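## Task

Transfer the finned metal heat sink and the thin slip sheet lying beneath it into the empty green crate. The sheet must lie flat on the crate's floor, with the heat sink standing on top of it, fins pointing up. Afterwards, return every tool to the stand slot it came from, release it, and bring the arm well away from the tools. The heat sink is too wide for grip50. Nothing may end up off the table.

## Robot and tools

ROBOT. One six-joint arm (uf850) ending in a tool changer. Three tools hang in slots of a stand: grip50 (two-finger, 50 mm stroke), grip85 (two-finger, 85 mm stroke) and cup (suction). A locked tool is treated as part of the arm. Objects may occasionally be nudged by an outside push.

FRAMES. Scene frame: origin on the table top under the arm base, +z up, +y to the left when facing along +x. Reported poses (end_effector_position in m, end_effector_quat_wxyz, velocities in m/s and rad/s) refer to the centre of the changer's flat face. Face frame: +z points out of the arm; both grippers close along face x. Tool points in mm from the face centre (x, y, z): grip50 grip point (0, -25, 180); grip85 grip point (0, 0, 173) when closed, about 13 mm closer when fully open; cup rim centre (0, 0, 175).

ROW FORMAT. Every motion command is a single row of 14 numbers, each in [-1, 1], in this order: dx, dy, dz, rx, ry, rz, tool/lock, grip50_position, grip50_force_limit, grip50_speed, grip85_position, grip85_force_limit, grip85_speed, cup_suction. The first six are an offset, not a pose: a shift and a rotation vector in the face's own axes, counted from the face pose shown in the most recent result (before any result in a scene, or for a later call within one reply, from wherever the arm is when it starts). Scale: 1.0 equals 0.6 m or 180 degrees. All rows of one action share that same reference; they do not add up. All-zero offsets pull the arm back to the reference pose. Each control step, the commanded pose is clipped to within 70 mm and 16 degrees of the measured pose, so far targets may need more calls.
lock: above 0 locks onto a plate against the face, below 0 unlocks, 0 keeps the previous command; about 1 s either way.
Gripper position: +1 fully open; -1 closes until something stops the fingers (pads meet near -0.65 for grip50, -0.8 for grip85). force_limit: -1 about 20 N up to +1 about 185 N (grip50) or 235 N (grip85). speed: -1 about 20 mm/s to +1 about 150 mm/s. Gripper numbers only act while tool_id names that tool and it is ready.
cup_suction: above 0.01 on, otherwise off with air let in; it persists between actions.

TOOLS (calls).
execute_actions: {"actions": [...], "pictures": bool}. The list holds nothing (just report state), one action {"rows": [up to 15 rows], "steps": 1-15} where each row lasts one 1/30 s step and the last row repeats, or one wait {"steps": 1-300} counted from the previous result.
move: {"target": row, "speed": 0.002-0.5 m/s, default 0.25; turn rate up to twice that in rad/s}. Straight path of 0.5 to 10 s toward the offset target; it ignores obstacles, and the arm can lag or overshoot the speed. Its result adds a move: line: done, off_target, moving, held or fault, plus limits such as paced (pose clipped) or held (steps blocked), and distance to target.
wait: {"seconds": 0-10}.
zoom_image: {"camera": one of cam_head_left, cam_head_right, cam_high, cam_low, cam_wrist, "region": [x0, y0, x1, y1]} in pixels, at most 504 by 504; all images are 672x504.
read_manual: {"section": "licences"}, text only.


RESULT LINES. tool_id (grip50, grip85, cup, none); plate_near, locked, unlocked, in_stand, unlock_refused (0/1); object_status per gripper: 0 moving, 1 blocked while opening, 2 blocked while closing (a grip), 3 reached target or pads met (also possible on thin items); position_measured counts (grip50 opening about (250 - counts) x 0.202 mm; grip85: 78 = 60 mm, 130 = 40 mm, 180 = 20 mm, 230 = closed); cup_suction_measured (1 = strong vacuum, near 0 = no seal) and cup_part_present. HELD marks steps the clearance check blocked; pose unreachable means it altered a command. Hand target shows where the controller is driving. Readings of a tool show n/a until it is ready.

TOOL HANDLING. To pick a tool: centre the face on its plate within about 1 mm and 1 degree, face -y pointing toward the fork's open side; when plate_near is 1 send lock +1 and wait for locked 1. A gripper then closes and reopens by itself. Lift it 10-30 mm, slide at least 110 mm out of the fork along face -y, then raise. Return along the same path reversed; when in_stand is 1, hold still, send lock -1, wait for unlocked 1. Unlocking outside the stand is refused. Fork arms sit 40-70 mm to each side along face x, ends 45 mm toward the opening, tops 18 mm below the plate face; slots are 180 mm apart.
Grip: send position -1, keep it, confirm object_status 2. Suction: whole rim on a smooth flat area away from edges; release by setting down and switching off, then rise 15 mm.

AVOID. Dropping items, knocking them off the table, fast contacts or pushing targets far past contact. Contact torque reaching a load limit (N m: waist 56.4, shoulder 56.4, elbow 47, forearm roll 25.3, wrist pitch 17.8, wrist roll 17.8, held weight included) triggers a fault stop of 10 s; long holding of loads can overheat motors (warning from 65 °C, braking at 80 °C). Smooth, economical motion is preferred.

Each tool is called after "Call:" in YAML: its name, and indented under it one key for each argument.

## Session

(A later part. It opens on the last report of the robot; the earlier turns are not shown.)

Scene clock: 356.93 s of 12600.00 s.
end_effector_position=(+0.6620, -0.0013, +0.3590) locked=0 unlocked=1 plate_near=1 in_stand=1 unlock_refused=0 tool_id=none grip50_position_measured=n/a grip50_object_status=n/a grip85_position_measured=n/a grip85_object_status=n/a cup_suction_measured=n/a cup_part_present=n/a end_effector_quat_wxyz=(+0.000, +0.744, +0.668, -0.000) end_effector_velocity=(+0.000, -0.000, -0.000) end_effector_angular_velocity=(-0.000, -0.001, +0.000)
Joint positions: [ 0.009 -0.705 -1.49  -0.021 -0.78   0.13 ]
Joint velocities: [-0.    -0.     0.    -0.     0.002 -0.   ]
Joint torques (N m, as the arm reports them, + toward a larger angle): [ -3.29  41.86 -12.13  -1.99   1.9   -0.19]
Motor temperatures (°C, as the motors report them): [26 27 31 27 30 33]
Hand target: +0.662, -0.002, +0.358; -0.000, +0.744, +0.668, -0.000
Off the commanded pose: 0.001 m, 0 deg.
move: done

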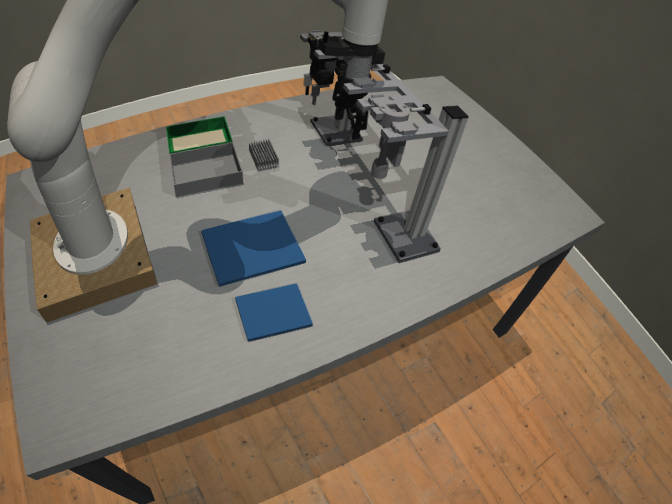

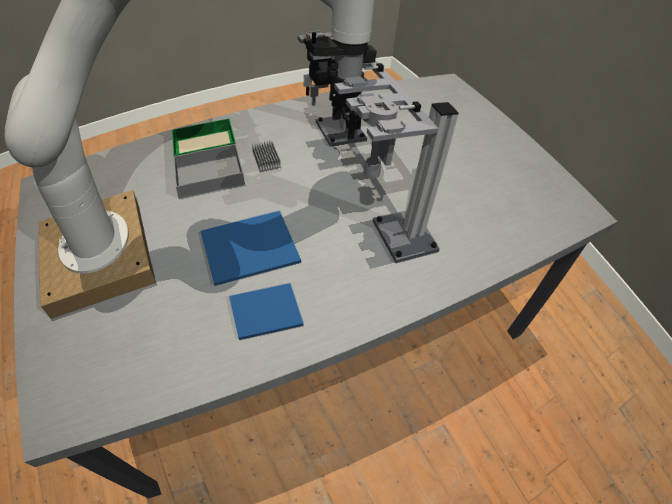

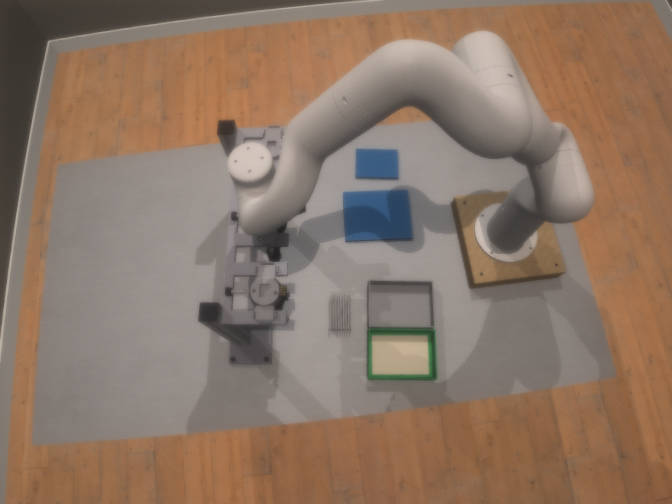

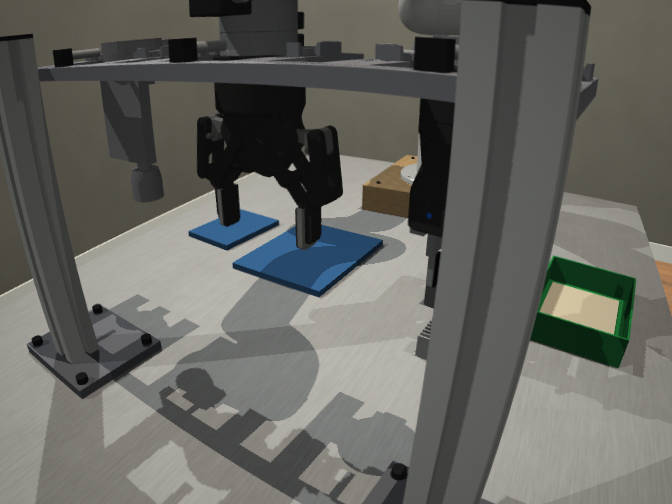

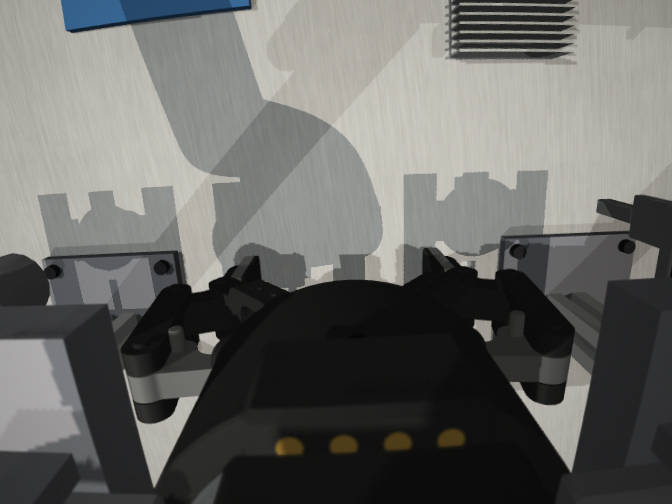

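Call:
execute_actions:
  actions:
    - {"rows":[[0,0,0,0,0,0,1,0,0,0,1,-1,0,0]],"steps":15}
  pictures: false

Call:
execute_actions:
  actions:
    - {"steps":25}
  pictures: false

Call:
move:
  target: [0,0,-0.033,0,0,0,0,0,0,0,1,-1,0,0]
  speed: 0.08

Call:
move:
  target: [0,-0.22,0,0,0,0,0,0,0,0,1,-1,0,0]
  speed: 0.15

Call:
move:
  target: [0.2595,-0.054,0.15,0,0,-0.4997,0,0,0,0,0.62,0,0,0]
  speed: 0.25

Scene clock: 372.30 s of 12600.00 s.
end_effector_position=(+0.6619, -0.0015, +0.3588) locked=0 unlocked=0 plate_near=1 in_stand=1 unlock_refused=0 tool_id=none grip50_position_measured=n/a grip50_object_status=n/a grip85_position_measured=n/a grip85_object_status=n/a cup_suction_measured=n/a cup_part_present=n/a end_effector_quat_wxyz=(-0.000, +0.744, +0.668, -0.000) end_effector_velocity=(+0.000, -0.000, +0.000) end_effector_angular_velocity=(+0.000, +0.000, +0.000)
Joint positions: [ 0.009 -0.706 -1.489 -0.021 -0.78   0.13 ]
Joint velocities: [-0.     0.    -0.     0.    -0.001 -0.   ]
Joint torques (N m, as the arm reports them, + toward a larger angle): [-11.11  31.67  -9.81  -3.43   2.44  -0.39]
Motor temperatures (°C, as the motors report them): [26 27 30 27 31 33]
Hand target: +0.662, -0.001, +0.359; +0.000, +0.744, +0.668, -0.000
Off the commanded pose: 0.000 m, 0 deg.
Steps of this call (steps 1 to 446: nothing new was sent; steps 447 to 461: all 15 steps of this action). Readings (end_effector_position | what the end effector reports):
447: (+0.6619, -0.0016, +0.3587) | locked=0 unlocked=0 plate_near=1 in_stand=1 unlock_refused=0 tool_id=none grip50_position_measured=n/a grip50_object_status=n/a grip85_position_measured=n/a grip85_object_status=n/a cup_suction_measured=n/a cup_part_present=n/a
448: (+0.6619, -0.0015, +0.3587) | locked=0 unlocked=0 plate_near=1 in_stand=1 unlock_refused=0 tool_id=none grip50_position_measured=n/a grip50_object_status=n/a grip85_position_measured=n/a grip85_object_status=n/a cup_suction_measured=n/a cup_part_present=n/a
450: (+0.6619, -0.0015, +0.3587) | locked=0 unlocked=0 plate_near=1 in_stand=1 unlock_refused=0 tool_id=none grip50_position_measured=n/a grip50_object_status=n/a grip85_position_measured=n/a grip85_object_status=n/a cup_suction_measured=n/a cup_part_present=n/a
454: (+0.6619, -0.0015, +0.3587) | locked=0 unlocked=0 plate_near=1 in_stand=1 unlock_refused=0 tool_id=none grip50_position_measured=n/a grip50_object_status=n/a grip85_position_measured=n/a grip85_object_status=n/a cup_suction_measured=n/a cup_part_present=n/a
461: the state above

Scene clock: 373.13 s of 12600.00 s.
end_effector_position=(+0.6620, -0.0014, +0.3590) locked=1 unlocked=0 plate_near=1 in_stand=1 unlock_refused=0 tool_id=grip85 grip50_position_measured=n/a grip50_object_status=n/a grip85_position_measured=n/a grip85_object_status=n/a cup_suction_measured=n/a cup_part_present=n/a end_effector_quat_wxyz=(+0.000, +0.744, +0.668, -0.000) end_effector_velocity=(-0.000, +0.000, -0.000) end_effector_angular_velocity=(-0.000, +0.001, +0.000)
Joint positions: [ 0.009 -0.705 -1.49  -0.021 -0.78   0.13 ]
Joint velocities: [ 0.    -0.001 -0.    -0.    -0.     0.001]
Joint torques (N m, as the arm reports them, + toward a larger angle): [ -6.41  41.81 -13.32  -3.22   2.42   0.05]
Motor temperatures (°C, as the motors report them): [26 27 30 27 31 33]
Hand target: +0.662, -0.001, +0.359; +0.000, +0.744, +0.668, -0.000
Off the commanded pose: 0.000 m, 0 deg.
Steps of this call (steps 1 to 25: nothing new was sent). Readings (end_effector_position | what the end effector reports):
1: (+0.6619, -0.0015, +0.3588) | locked=0 unlocked=0 plate_near=1 in_stand=1 unlock_refused=0 tool_id=none grip50_position_measured=n/a grip50_object_status=n/a grip85_position_measured=n/a grip85_object_status=n/a cup_suction_measured=n/a cup_part_present=n/a
2: (+0.6619, -0.0015, +0.3588) | locked=0 unlocked=0 plate_near=1 in_stand=1 unlock_refused=0 tool_id=none grip50_position_measured=n/a grip50_object_status=n/a grip85_position_measured=n/a grip85_object_status=n/a cup_suction_measured=n/a cup_part_present=n/a
4: (+0.6619, -0.0015, +0.3588) | locked=0 unlocked=0 plate_near=1 in_stand=1 unlock_refused=0 tool_id=none grip50_position_measured=n/a grip50_object_status=n/a grip85_position_measured=n/a grip85_object_status=n/a cup_suction_measured=n/a cup_part_present=n/a
8: (+0.6619, -0.0014, +0.3588) | locked=0 unlocked=0 plate_near=1 in_stand=1 unlock_refused=0 tool_id=none grip50_position_measured=n/a grip50_object_status=n/a grip85_position_measured=n/a grip85_object_status=n/a cup_suction_measured=n/a cup_part_present=n/a
25: the state above

Scene clock: 373.87 s of 12600.00 s.
end_effector_position=(+0.6618, -0.0015, +0.3785) locked=1 unlocked=0 plate_near=1 in_stand=0 unlock_refused=0 tool_id=grip85 grip50_position_measured=n/a grip50_object_status=n/a grip85_position_measured=n/a grip85_object_status=n/a cup_suction_measured=n/a cup_part_present=n/a end_effector_quat_wxyz=(-0.000, +0.744, +0.668, -0.000) end_effector_velocity=(-0.000, +0.001, +0.000) end_effector_angular_velocity=(+0.001, +0.001, +0.001)
Joint positions: [ 0.009 -0.683 -1.502 -0.02  -0.815  0.129]
Joint velocities: [ 0.001  0.    -0.     0.001 -0.001 -0.   ]
Joint torques (N m, as the arm reports them, + toward a larger angle): [  3.76  58.05 -18.94  -0.48   0.74   0.21]
Motor temperatures (°C, as the motors report them): [26 27 30 27 31 33]
Hand target: +0.662, -0.001, +0.379; +0.000, +0.744, +0.668, -0.000
Off the commanded pose: 0.000 m, 0 deg.
move: done

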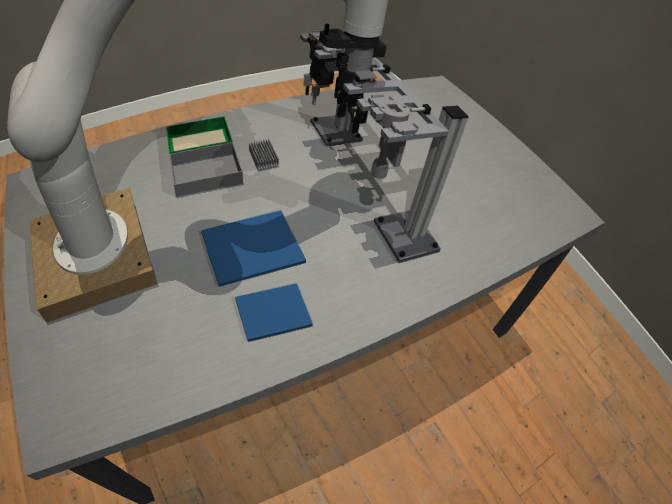

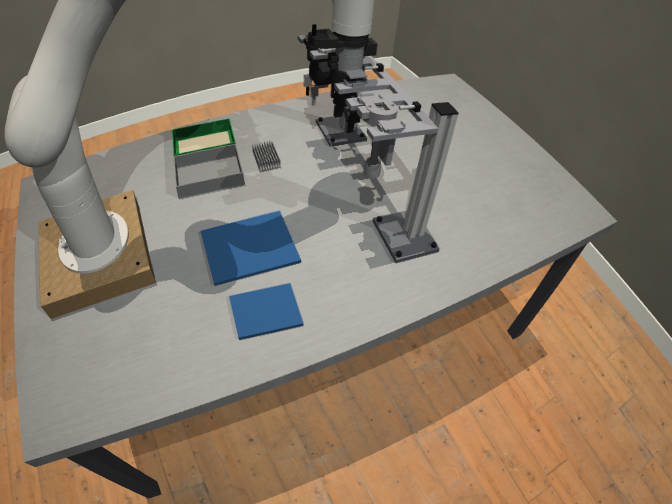

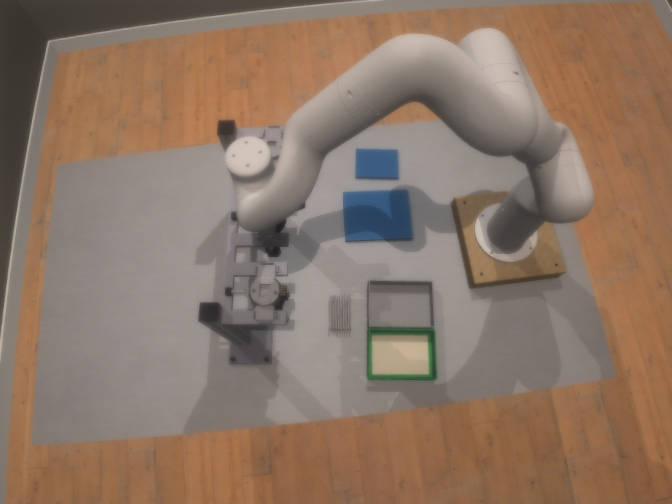

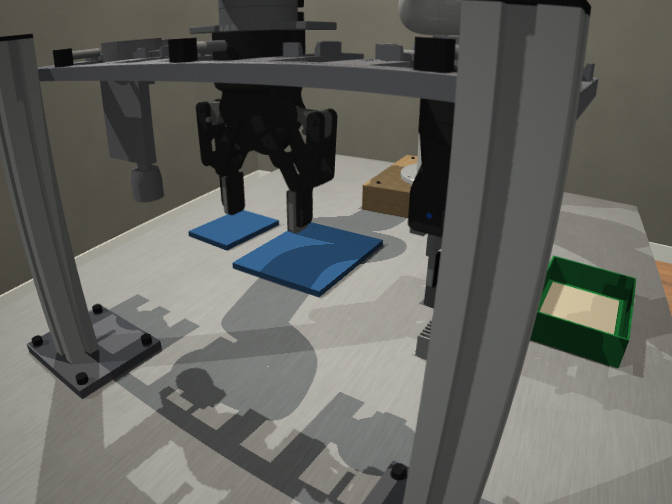

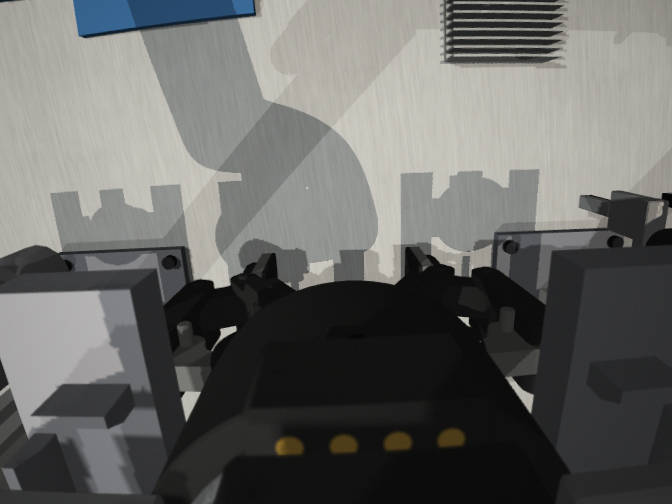

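Scene clock: 375.10 s of 12600.00 s.
end_effector_position=(+0.5308, +0.0122, +0.3782) locked=1 unlocked=0 plate_near=1 in_stand=0 unlock_refused=0 tool_id=grip85 grip50_position_measured=n/a grip50_object_status=n/a grip85_position_measured=n/a grip85_object_status=n/a cup_suction_measured=n/a cup_part_present=n/a end_effector_quat_wxyz=(+0.000, +0.744, +0.668, -0.000) end_effector_velocity=(-0.001, -0.000, -0.001) end_effector_angular_velocity=(-0.000, +0.003, +0.000)
Joint positions: [ 0.037 -0.387 -1.056 -0.024 -0.665  0.163]
Joint velocities: [-0.     0.001  0.003 -0.001 -0.001 -0.   ]
Joint torques (N m, as the arm reports them, + toward a larger angle): [  3.86  45.93 -17.8   -0.62   0.81   0.17]
Motor temperatures (°C, as the motors report them): [26 27 30 27 31 33]
Hand target: +0.530, +0.012, +0.378; +0.000, +0.744, +0.668, -0.000
Off the commanded pose: 0.001 m, 0 deg.
move: done

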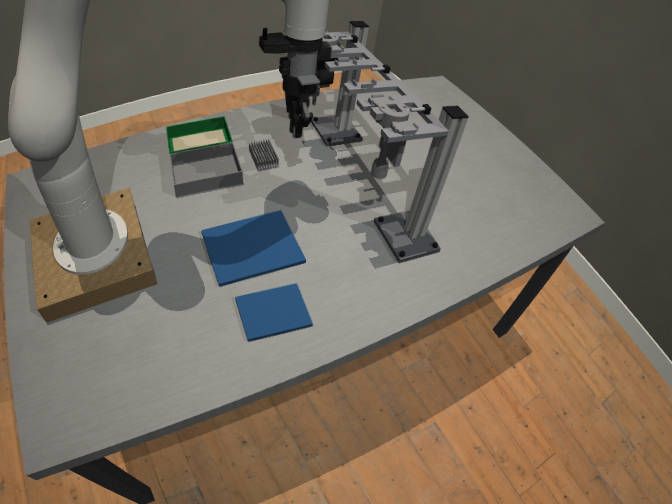

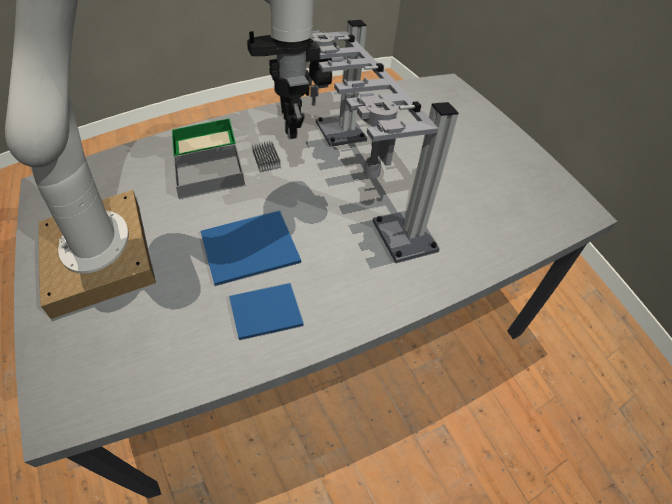

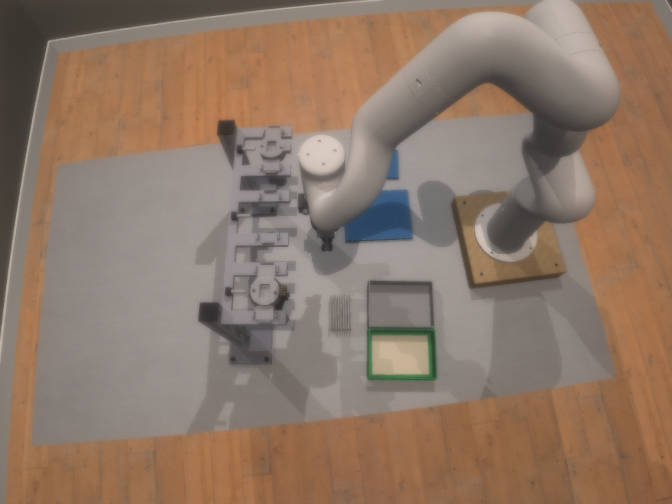

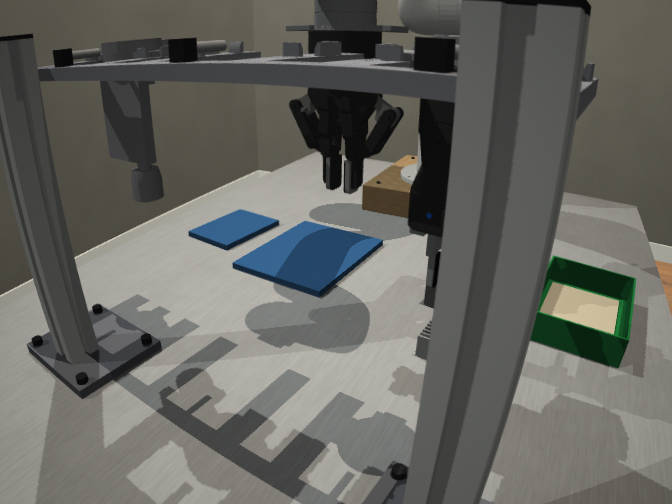

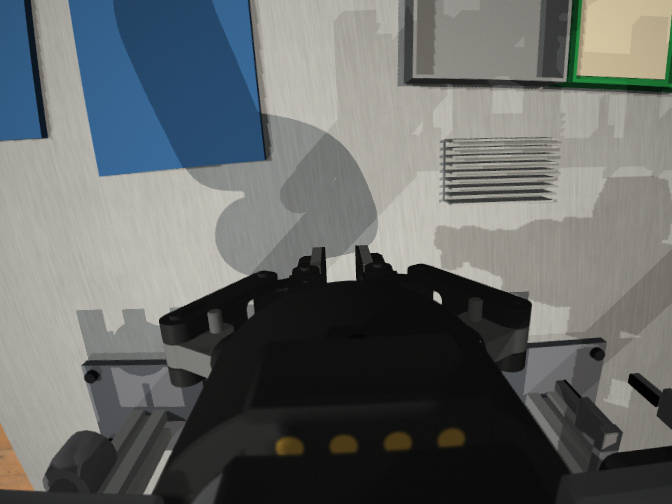

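Scene clock: 378.60 s of 12600.00 s.
end_effector_position=(+0.5152, +0.1698, +0.2880) locked=1 unlocked=0 plate_near=1 in_stand=0 unlock_refused=0 tool_id=grip85 grip50_position_measured=n/a grip50_object_status=n/a grip85_position_measured=50 grip85_object_status=3 cup_suction_measured=n/a cup_part_present=n/a end_effector_quat_wxyz=(+0.000, +0.055, +0.999, -0.001) end_effector_velocity=(+0.000, +0.000, -0.000) end_effector_angular_velocity=(+0.000, -0.000, +0.003)
Joint positions: [ 0.331 -0.561 -1.059 -0.037 -0.498 -1.099]
Joint velocities: [-0.    -0.    -0.     0.     0.    -0.003]
Joint torques (N m, as the arm reports them, + toward a larger angle): [  4.23  49.11 -15.71  -0.7    0.92   0.09]
Motor temperatures (°C, as the motors report them): [26 27 30 27 31 33]
Hand target: +0.515, +0.170, +0.288; +0.000, +0.054, +0.999, -0.001
Off the commanded pose: 0.001 m, 0 deg.
move: done

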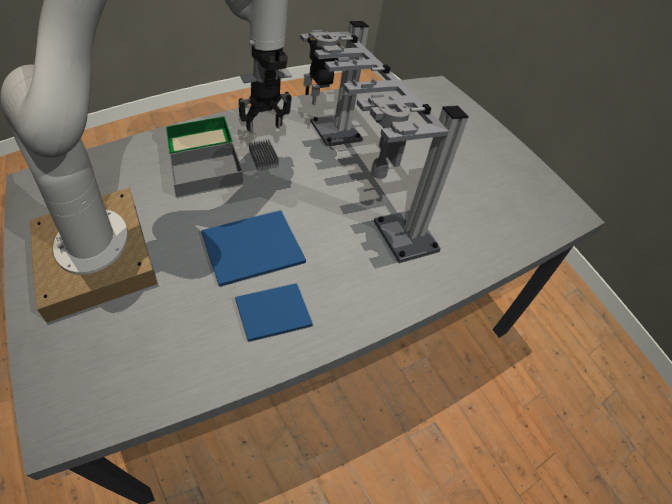

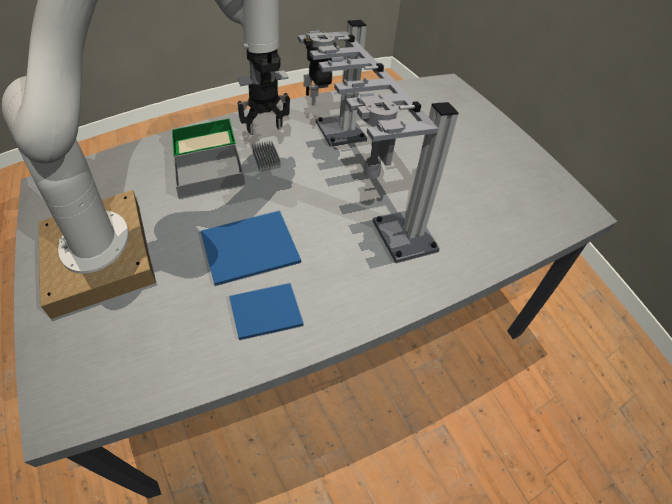

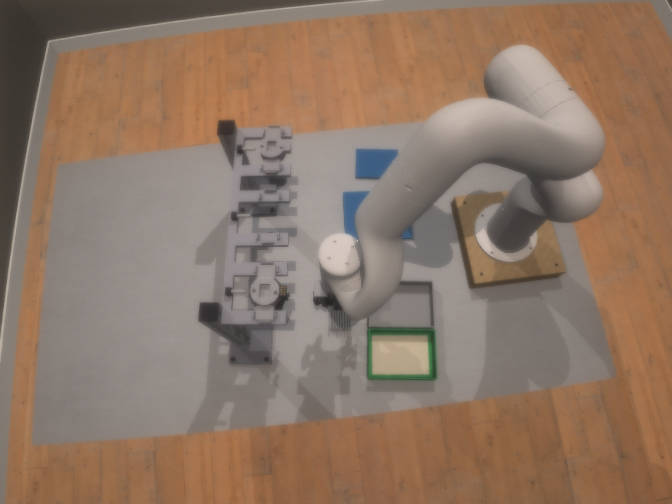

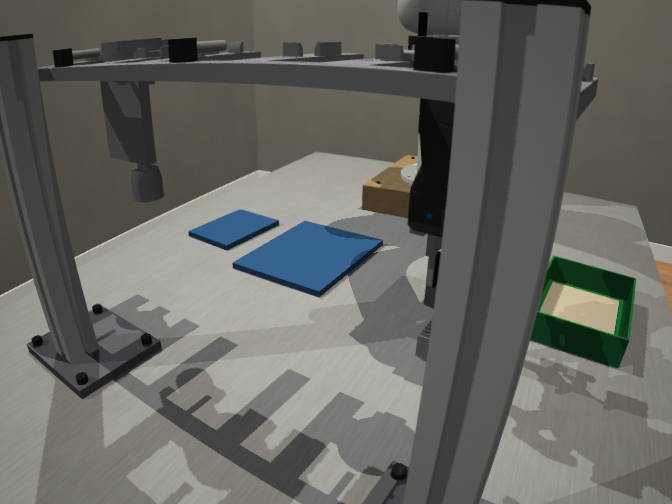

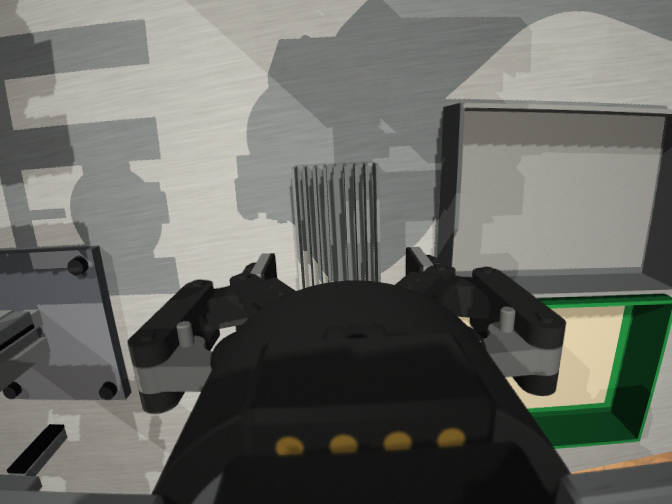

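Call:
move:
  target: [0,0,0.105,0,0,0,0,0,0,0,0.62,0,0,0]
  speed: 0.1

Scene clock: 409.40 s of 12600.00 s.
end_effector_position=(+0.5157, +0.1697, +0.2254) locked=1 unlocked=0 plate_near=1 in_stand=0 unlock_refused=0 tool_id=grip85 grip50_position_measured=n/a grip50_object_status=n/a grip85_position_measured=50 grip85_object_status=3 cup_suction_measured=n/a cup_part_present=n/a end_effector_quat_wxyz=(+0.001, +0.055, +0.999, -0.001) end_effector_velocity=(-0.001, -0.000, -0.001) end_effector_angular_velocity=(-0.001, +0.003, -0.000)
Joint positions: [ 0.329 -0.678 -1.061 -0.047 -0.383 -1.09 ]
Joint velocities: [ 0.    -0.     0.001  0.    -0.001  0.   ]
Joint torques (N m, as the arm reports them, + toward a larger angle): [  2.39  49.64 -14.26  -0.56   0.72   0.17]
Motor temperatures (°C, as the motors report them): [26 27 31 27 30 33]
Hand target: +0.515, +0.170, +0.225; +0.000, +0.055, +0.999, -0.001
Off the commanded pose: 0.001 m, 0 deg.
move: done

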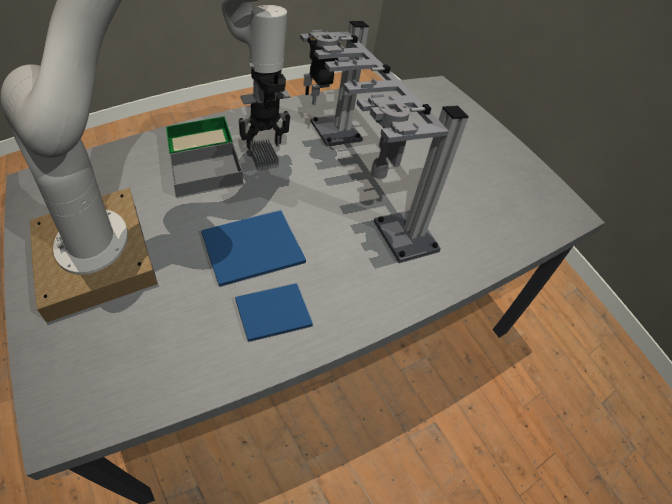

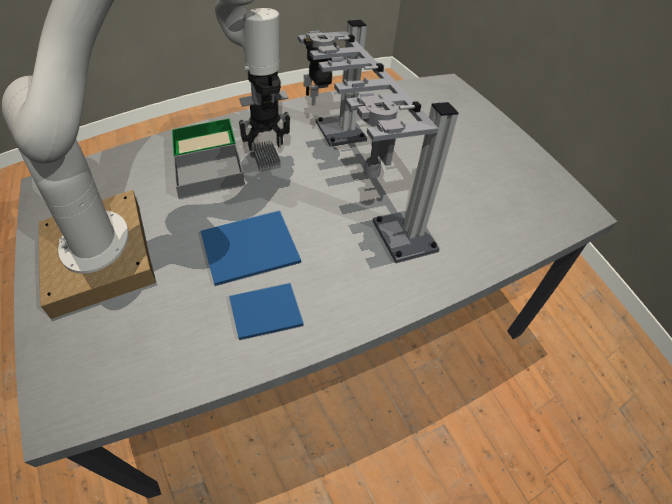

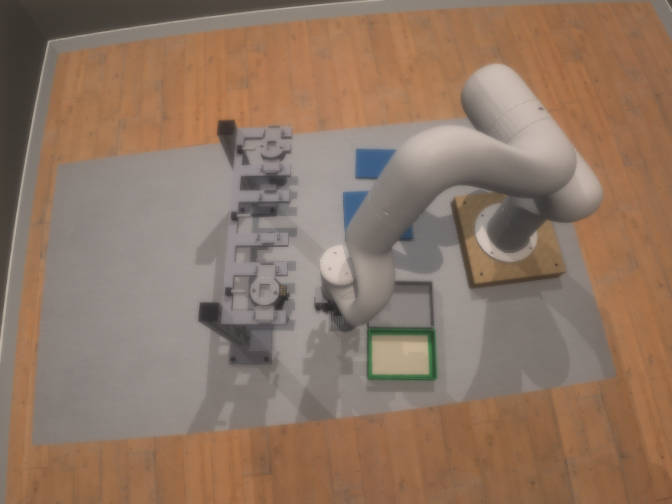

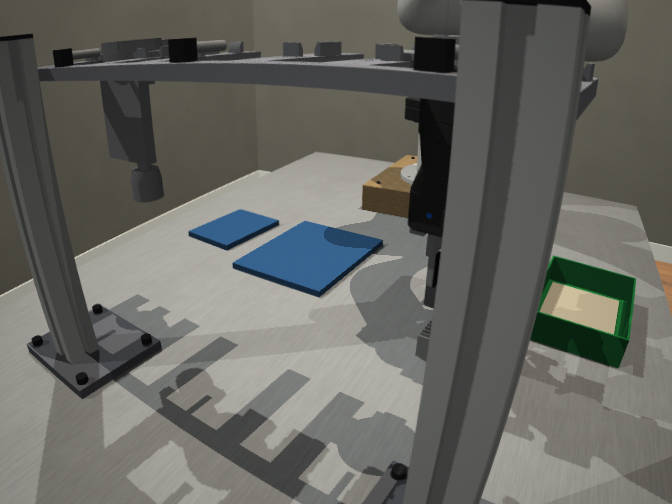

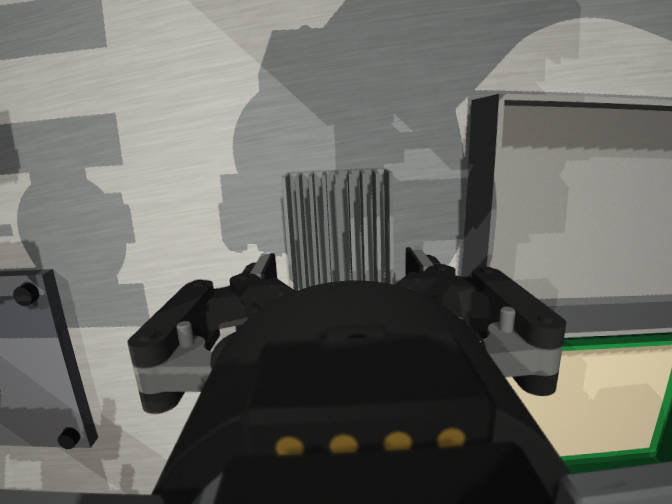

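Call:
move:
  target: [-0.004,0,0.0515,0,0,0,0,0,0,0,0.62,0,0,0]
  speed: 0.04

Call:
move:
  target: [0,0,0,0,0,0,0,0,0,0,-1,0,-0.5,0]

Scene clock: 422.40 s of 12600.00 s.
end_effector_position=(+0.5183, +0.1694, +0.1947) locked=1 unlocked=0 plate_near=1 in_stand=0 unlock_refused=0 tool_id=grip85 grip50_position_measured=n/a grip50_object_status=n/a grip85_position_measured=50 grip85_object_status=3 cup_suction_measured=n/a cup_part_present=n/a end_effector_quat_wxyz=(+0.001, +0.055, +0.999, -0.001) end_effector_velocity=(+0.001, +0.000, +0.001) end_effector_angular_velocity=(+0.001, -0.003, +0.000)
Joint positions: [ 0.326 -0.743 -1.077 -0.054 -0.334 -1.085]
Joint velocities: [ 0.     0.001 -0.001 -0.001  0.001  0.   ]
Joint torques (N m, as the arm reports them, + toward a larger angle): [  4.39  50.83 -14.08  -1.08   0.6    0.05]
Motor temperatures (°C, as the motors report them): [26 27 31 27 30 33]
Hand target: +0.518, +0.169, +0.195; +0.001, +0.055, +0.999, -0.001
Off the commanded pose: 0.000 m, 0 deg.
move: done

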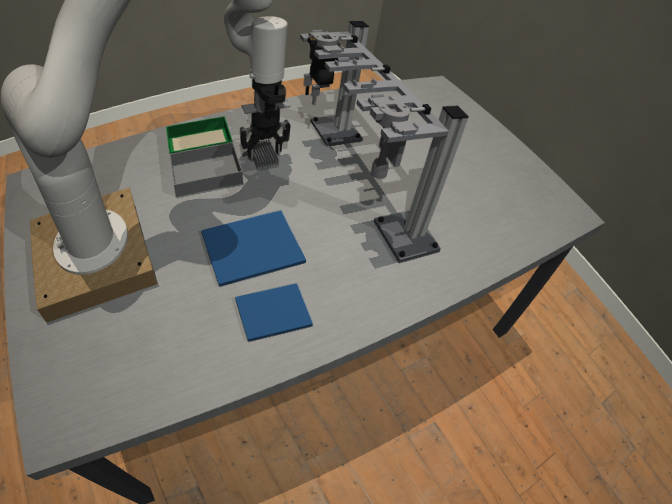

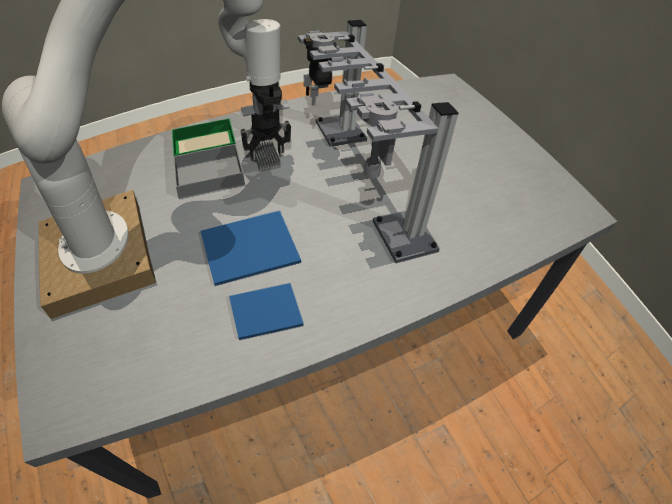

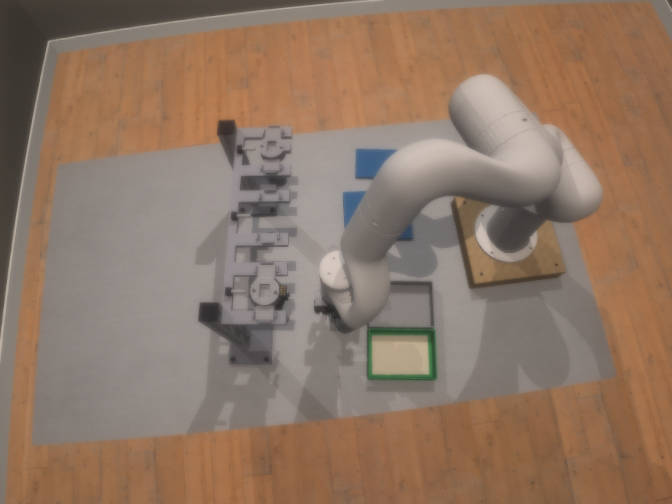

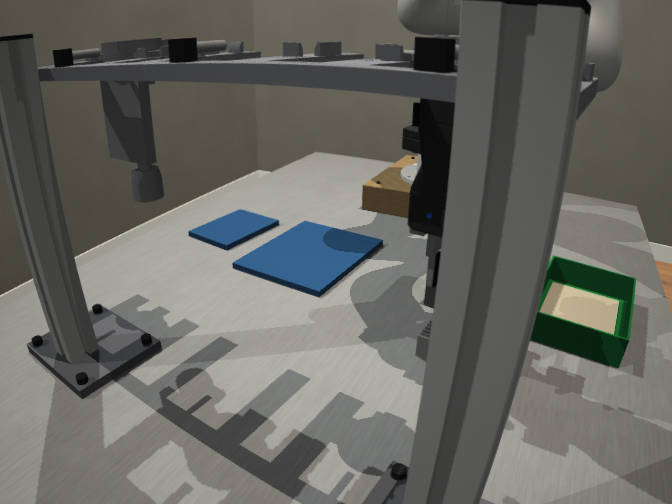

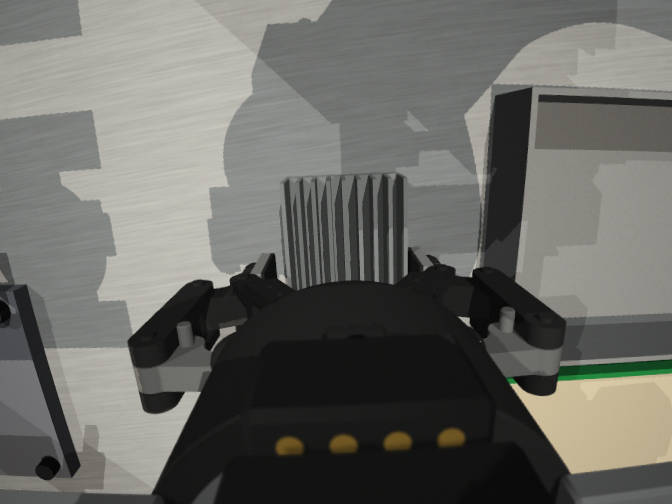

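Scene clock: 422.93 s of 12600.00 s.
end_effector_position=(+0.5183, +0.1694, +0.1949) locked=1 unlocked=0 plate_near=1 in_stand=0 unlock_refused=0 tool_id=grip85 grip50_position_measured=n/a grip50_object_status=n/a grip85_position_measured=81 grip85_object_status=2 cup_suction_measured=n/a cup_part_present=n/a end_effector_quat_wxyz=(+0.001, +0.055, +0.999, -0.001) end_effector_velocity=(-0.000, -0.000, -0.000) end_effector_angular_velocity=(-0.000, -0.000, +0.001)
Joint positions: [ 0.326 -0.743 -1.077 -0.054 -0.335 -1.085]
Joint velocities: [-0.    -0.001  0.    -0.001  0.001 -0.   ]
Joint torques (N m, as the arm reports them, + toward a larger angle): [  3.1   46.86 -12.42  -0.93   1.85   0.17]
Motor temperatures (°C, as the motors report them): [26 27 31 27 30 33]
Hand target: +0.518, +0.169, +0.195; +0.001, +0.055, +0.999, -0.001
Off the commanded pose: 0.000 m, 0 deg.
move: done

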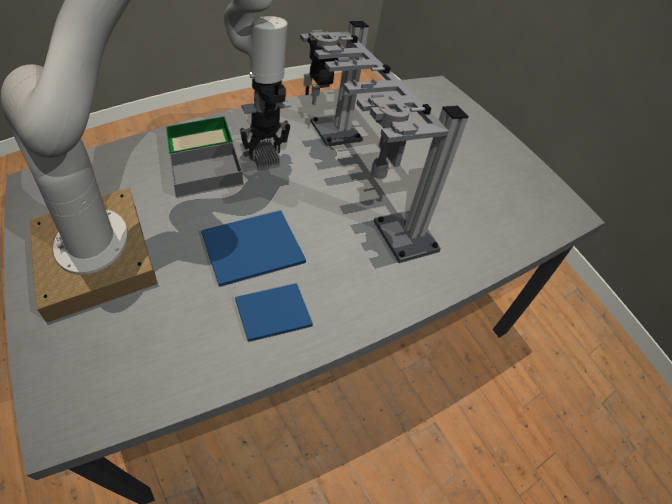

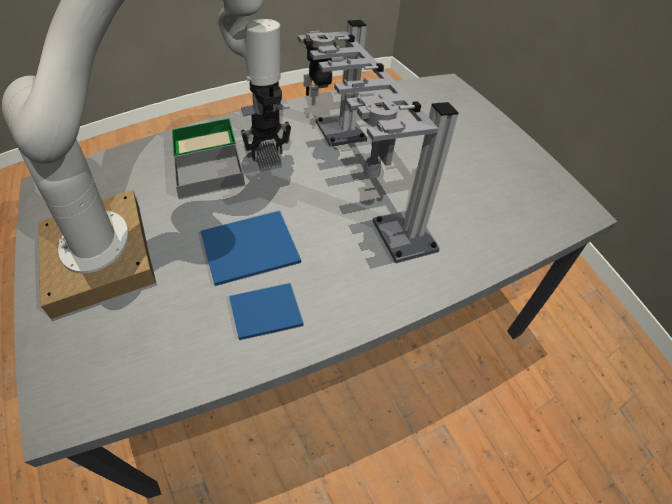

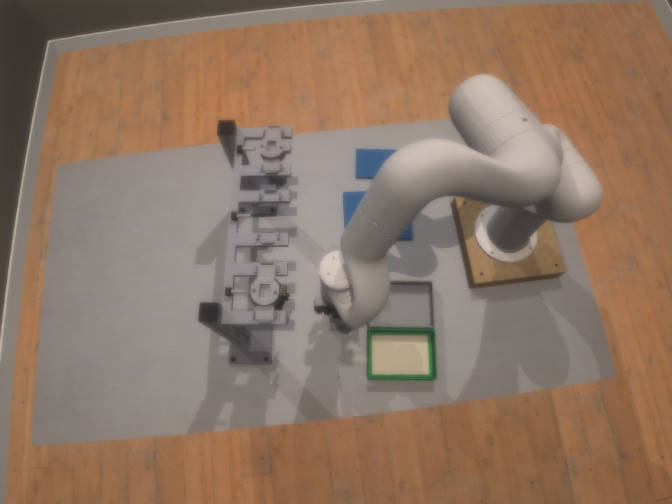

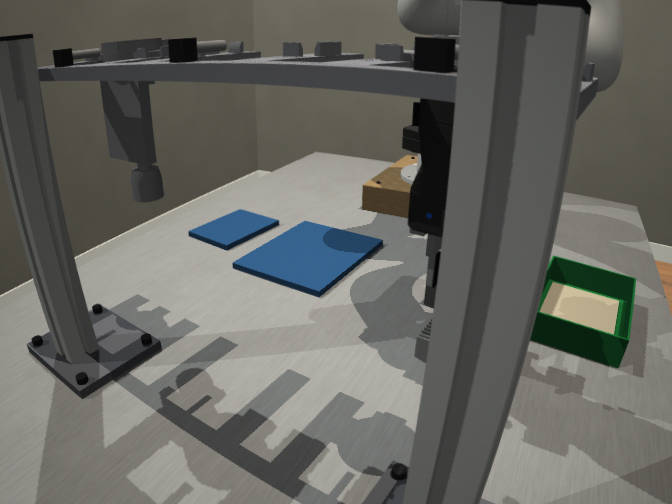

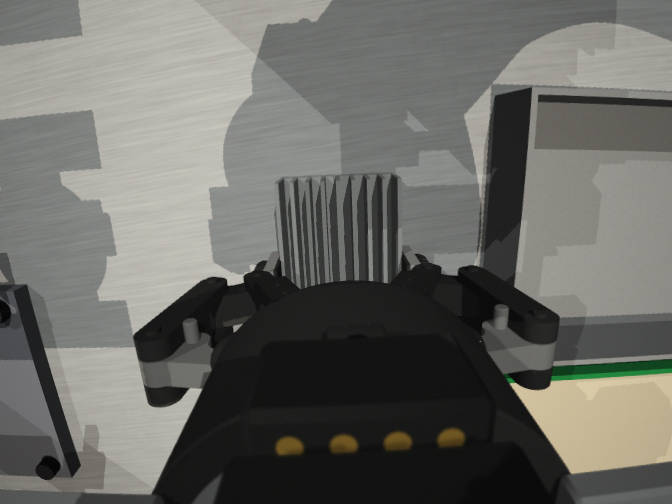

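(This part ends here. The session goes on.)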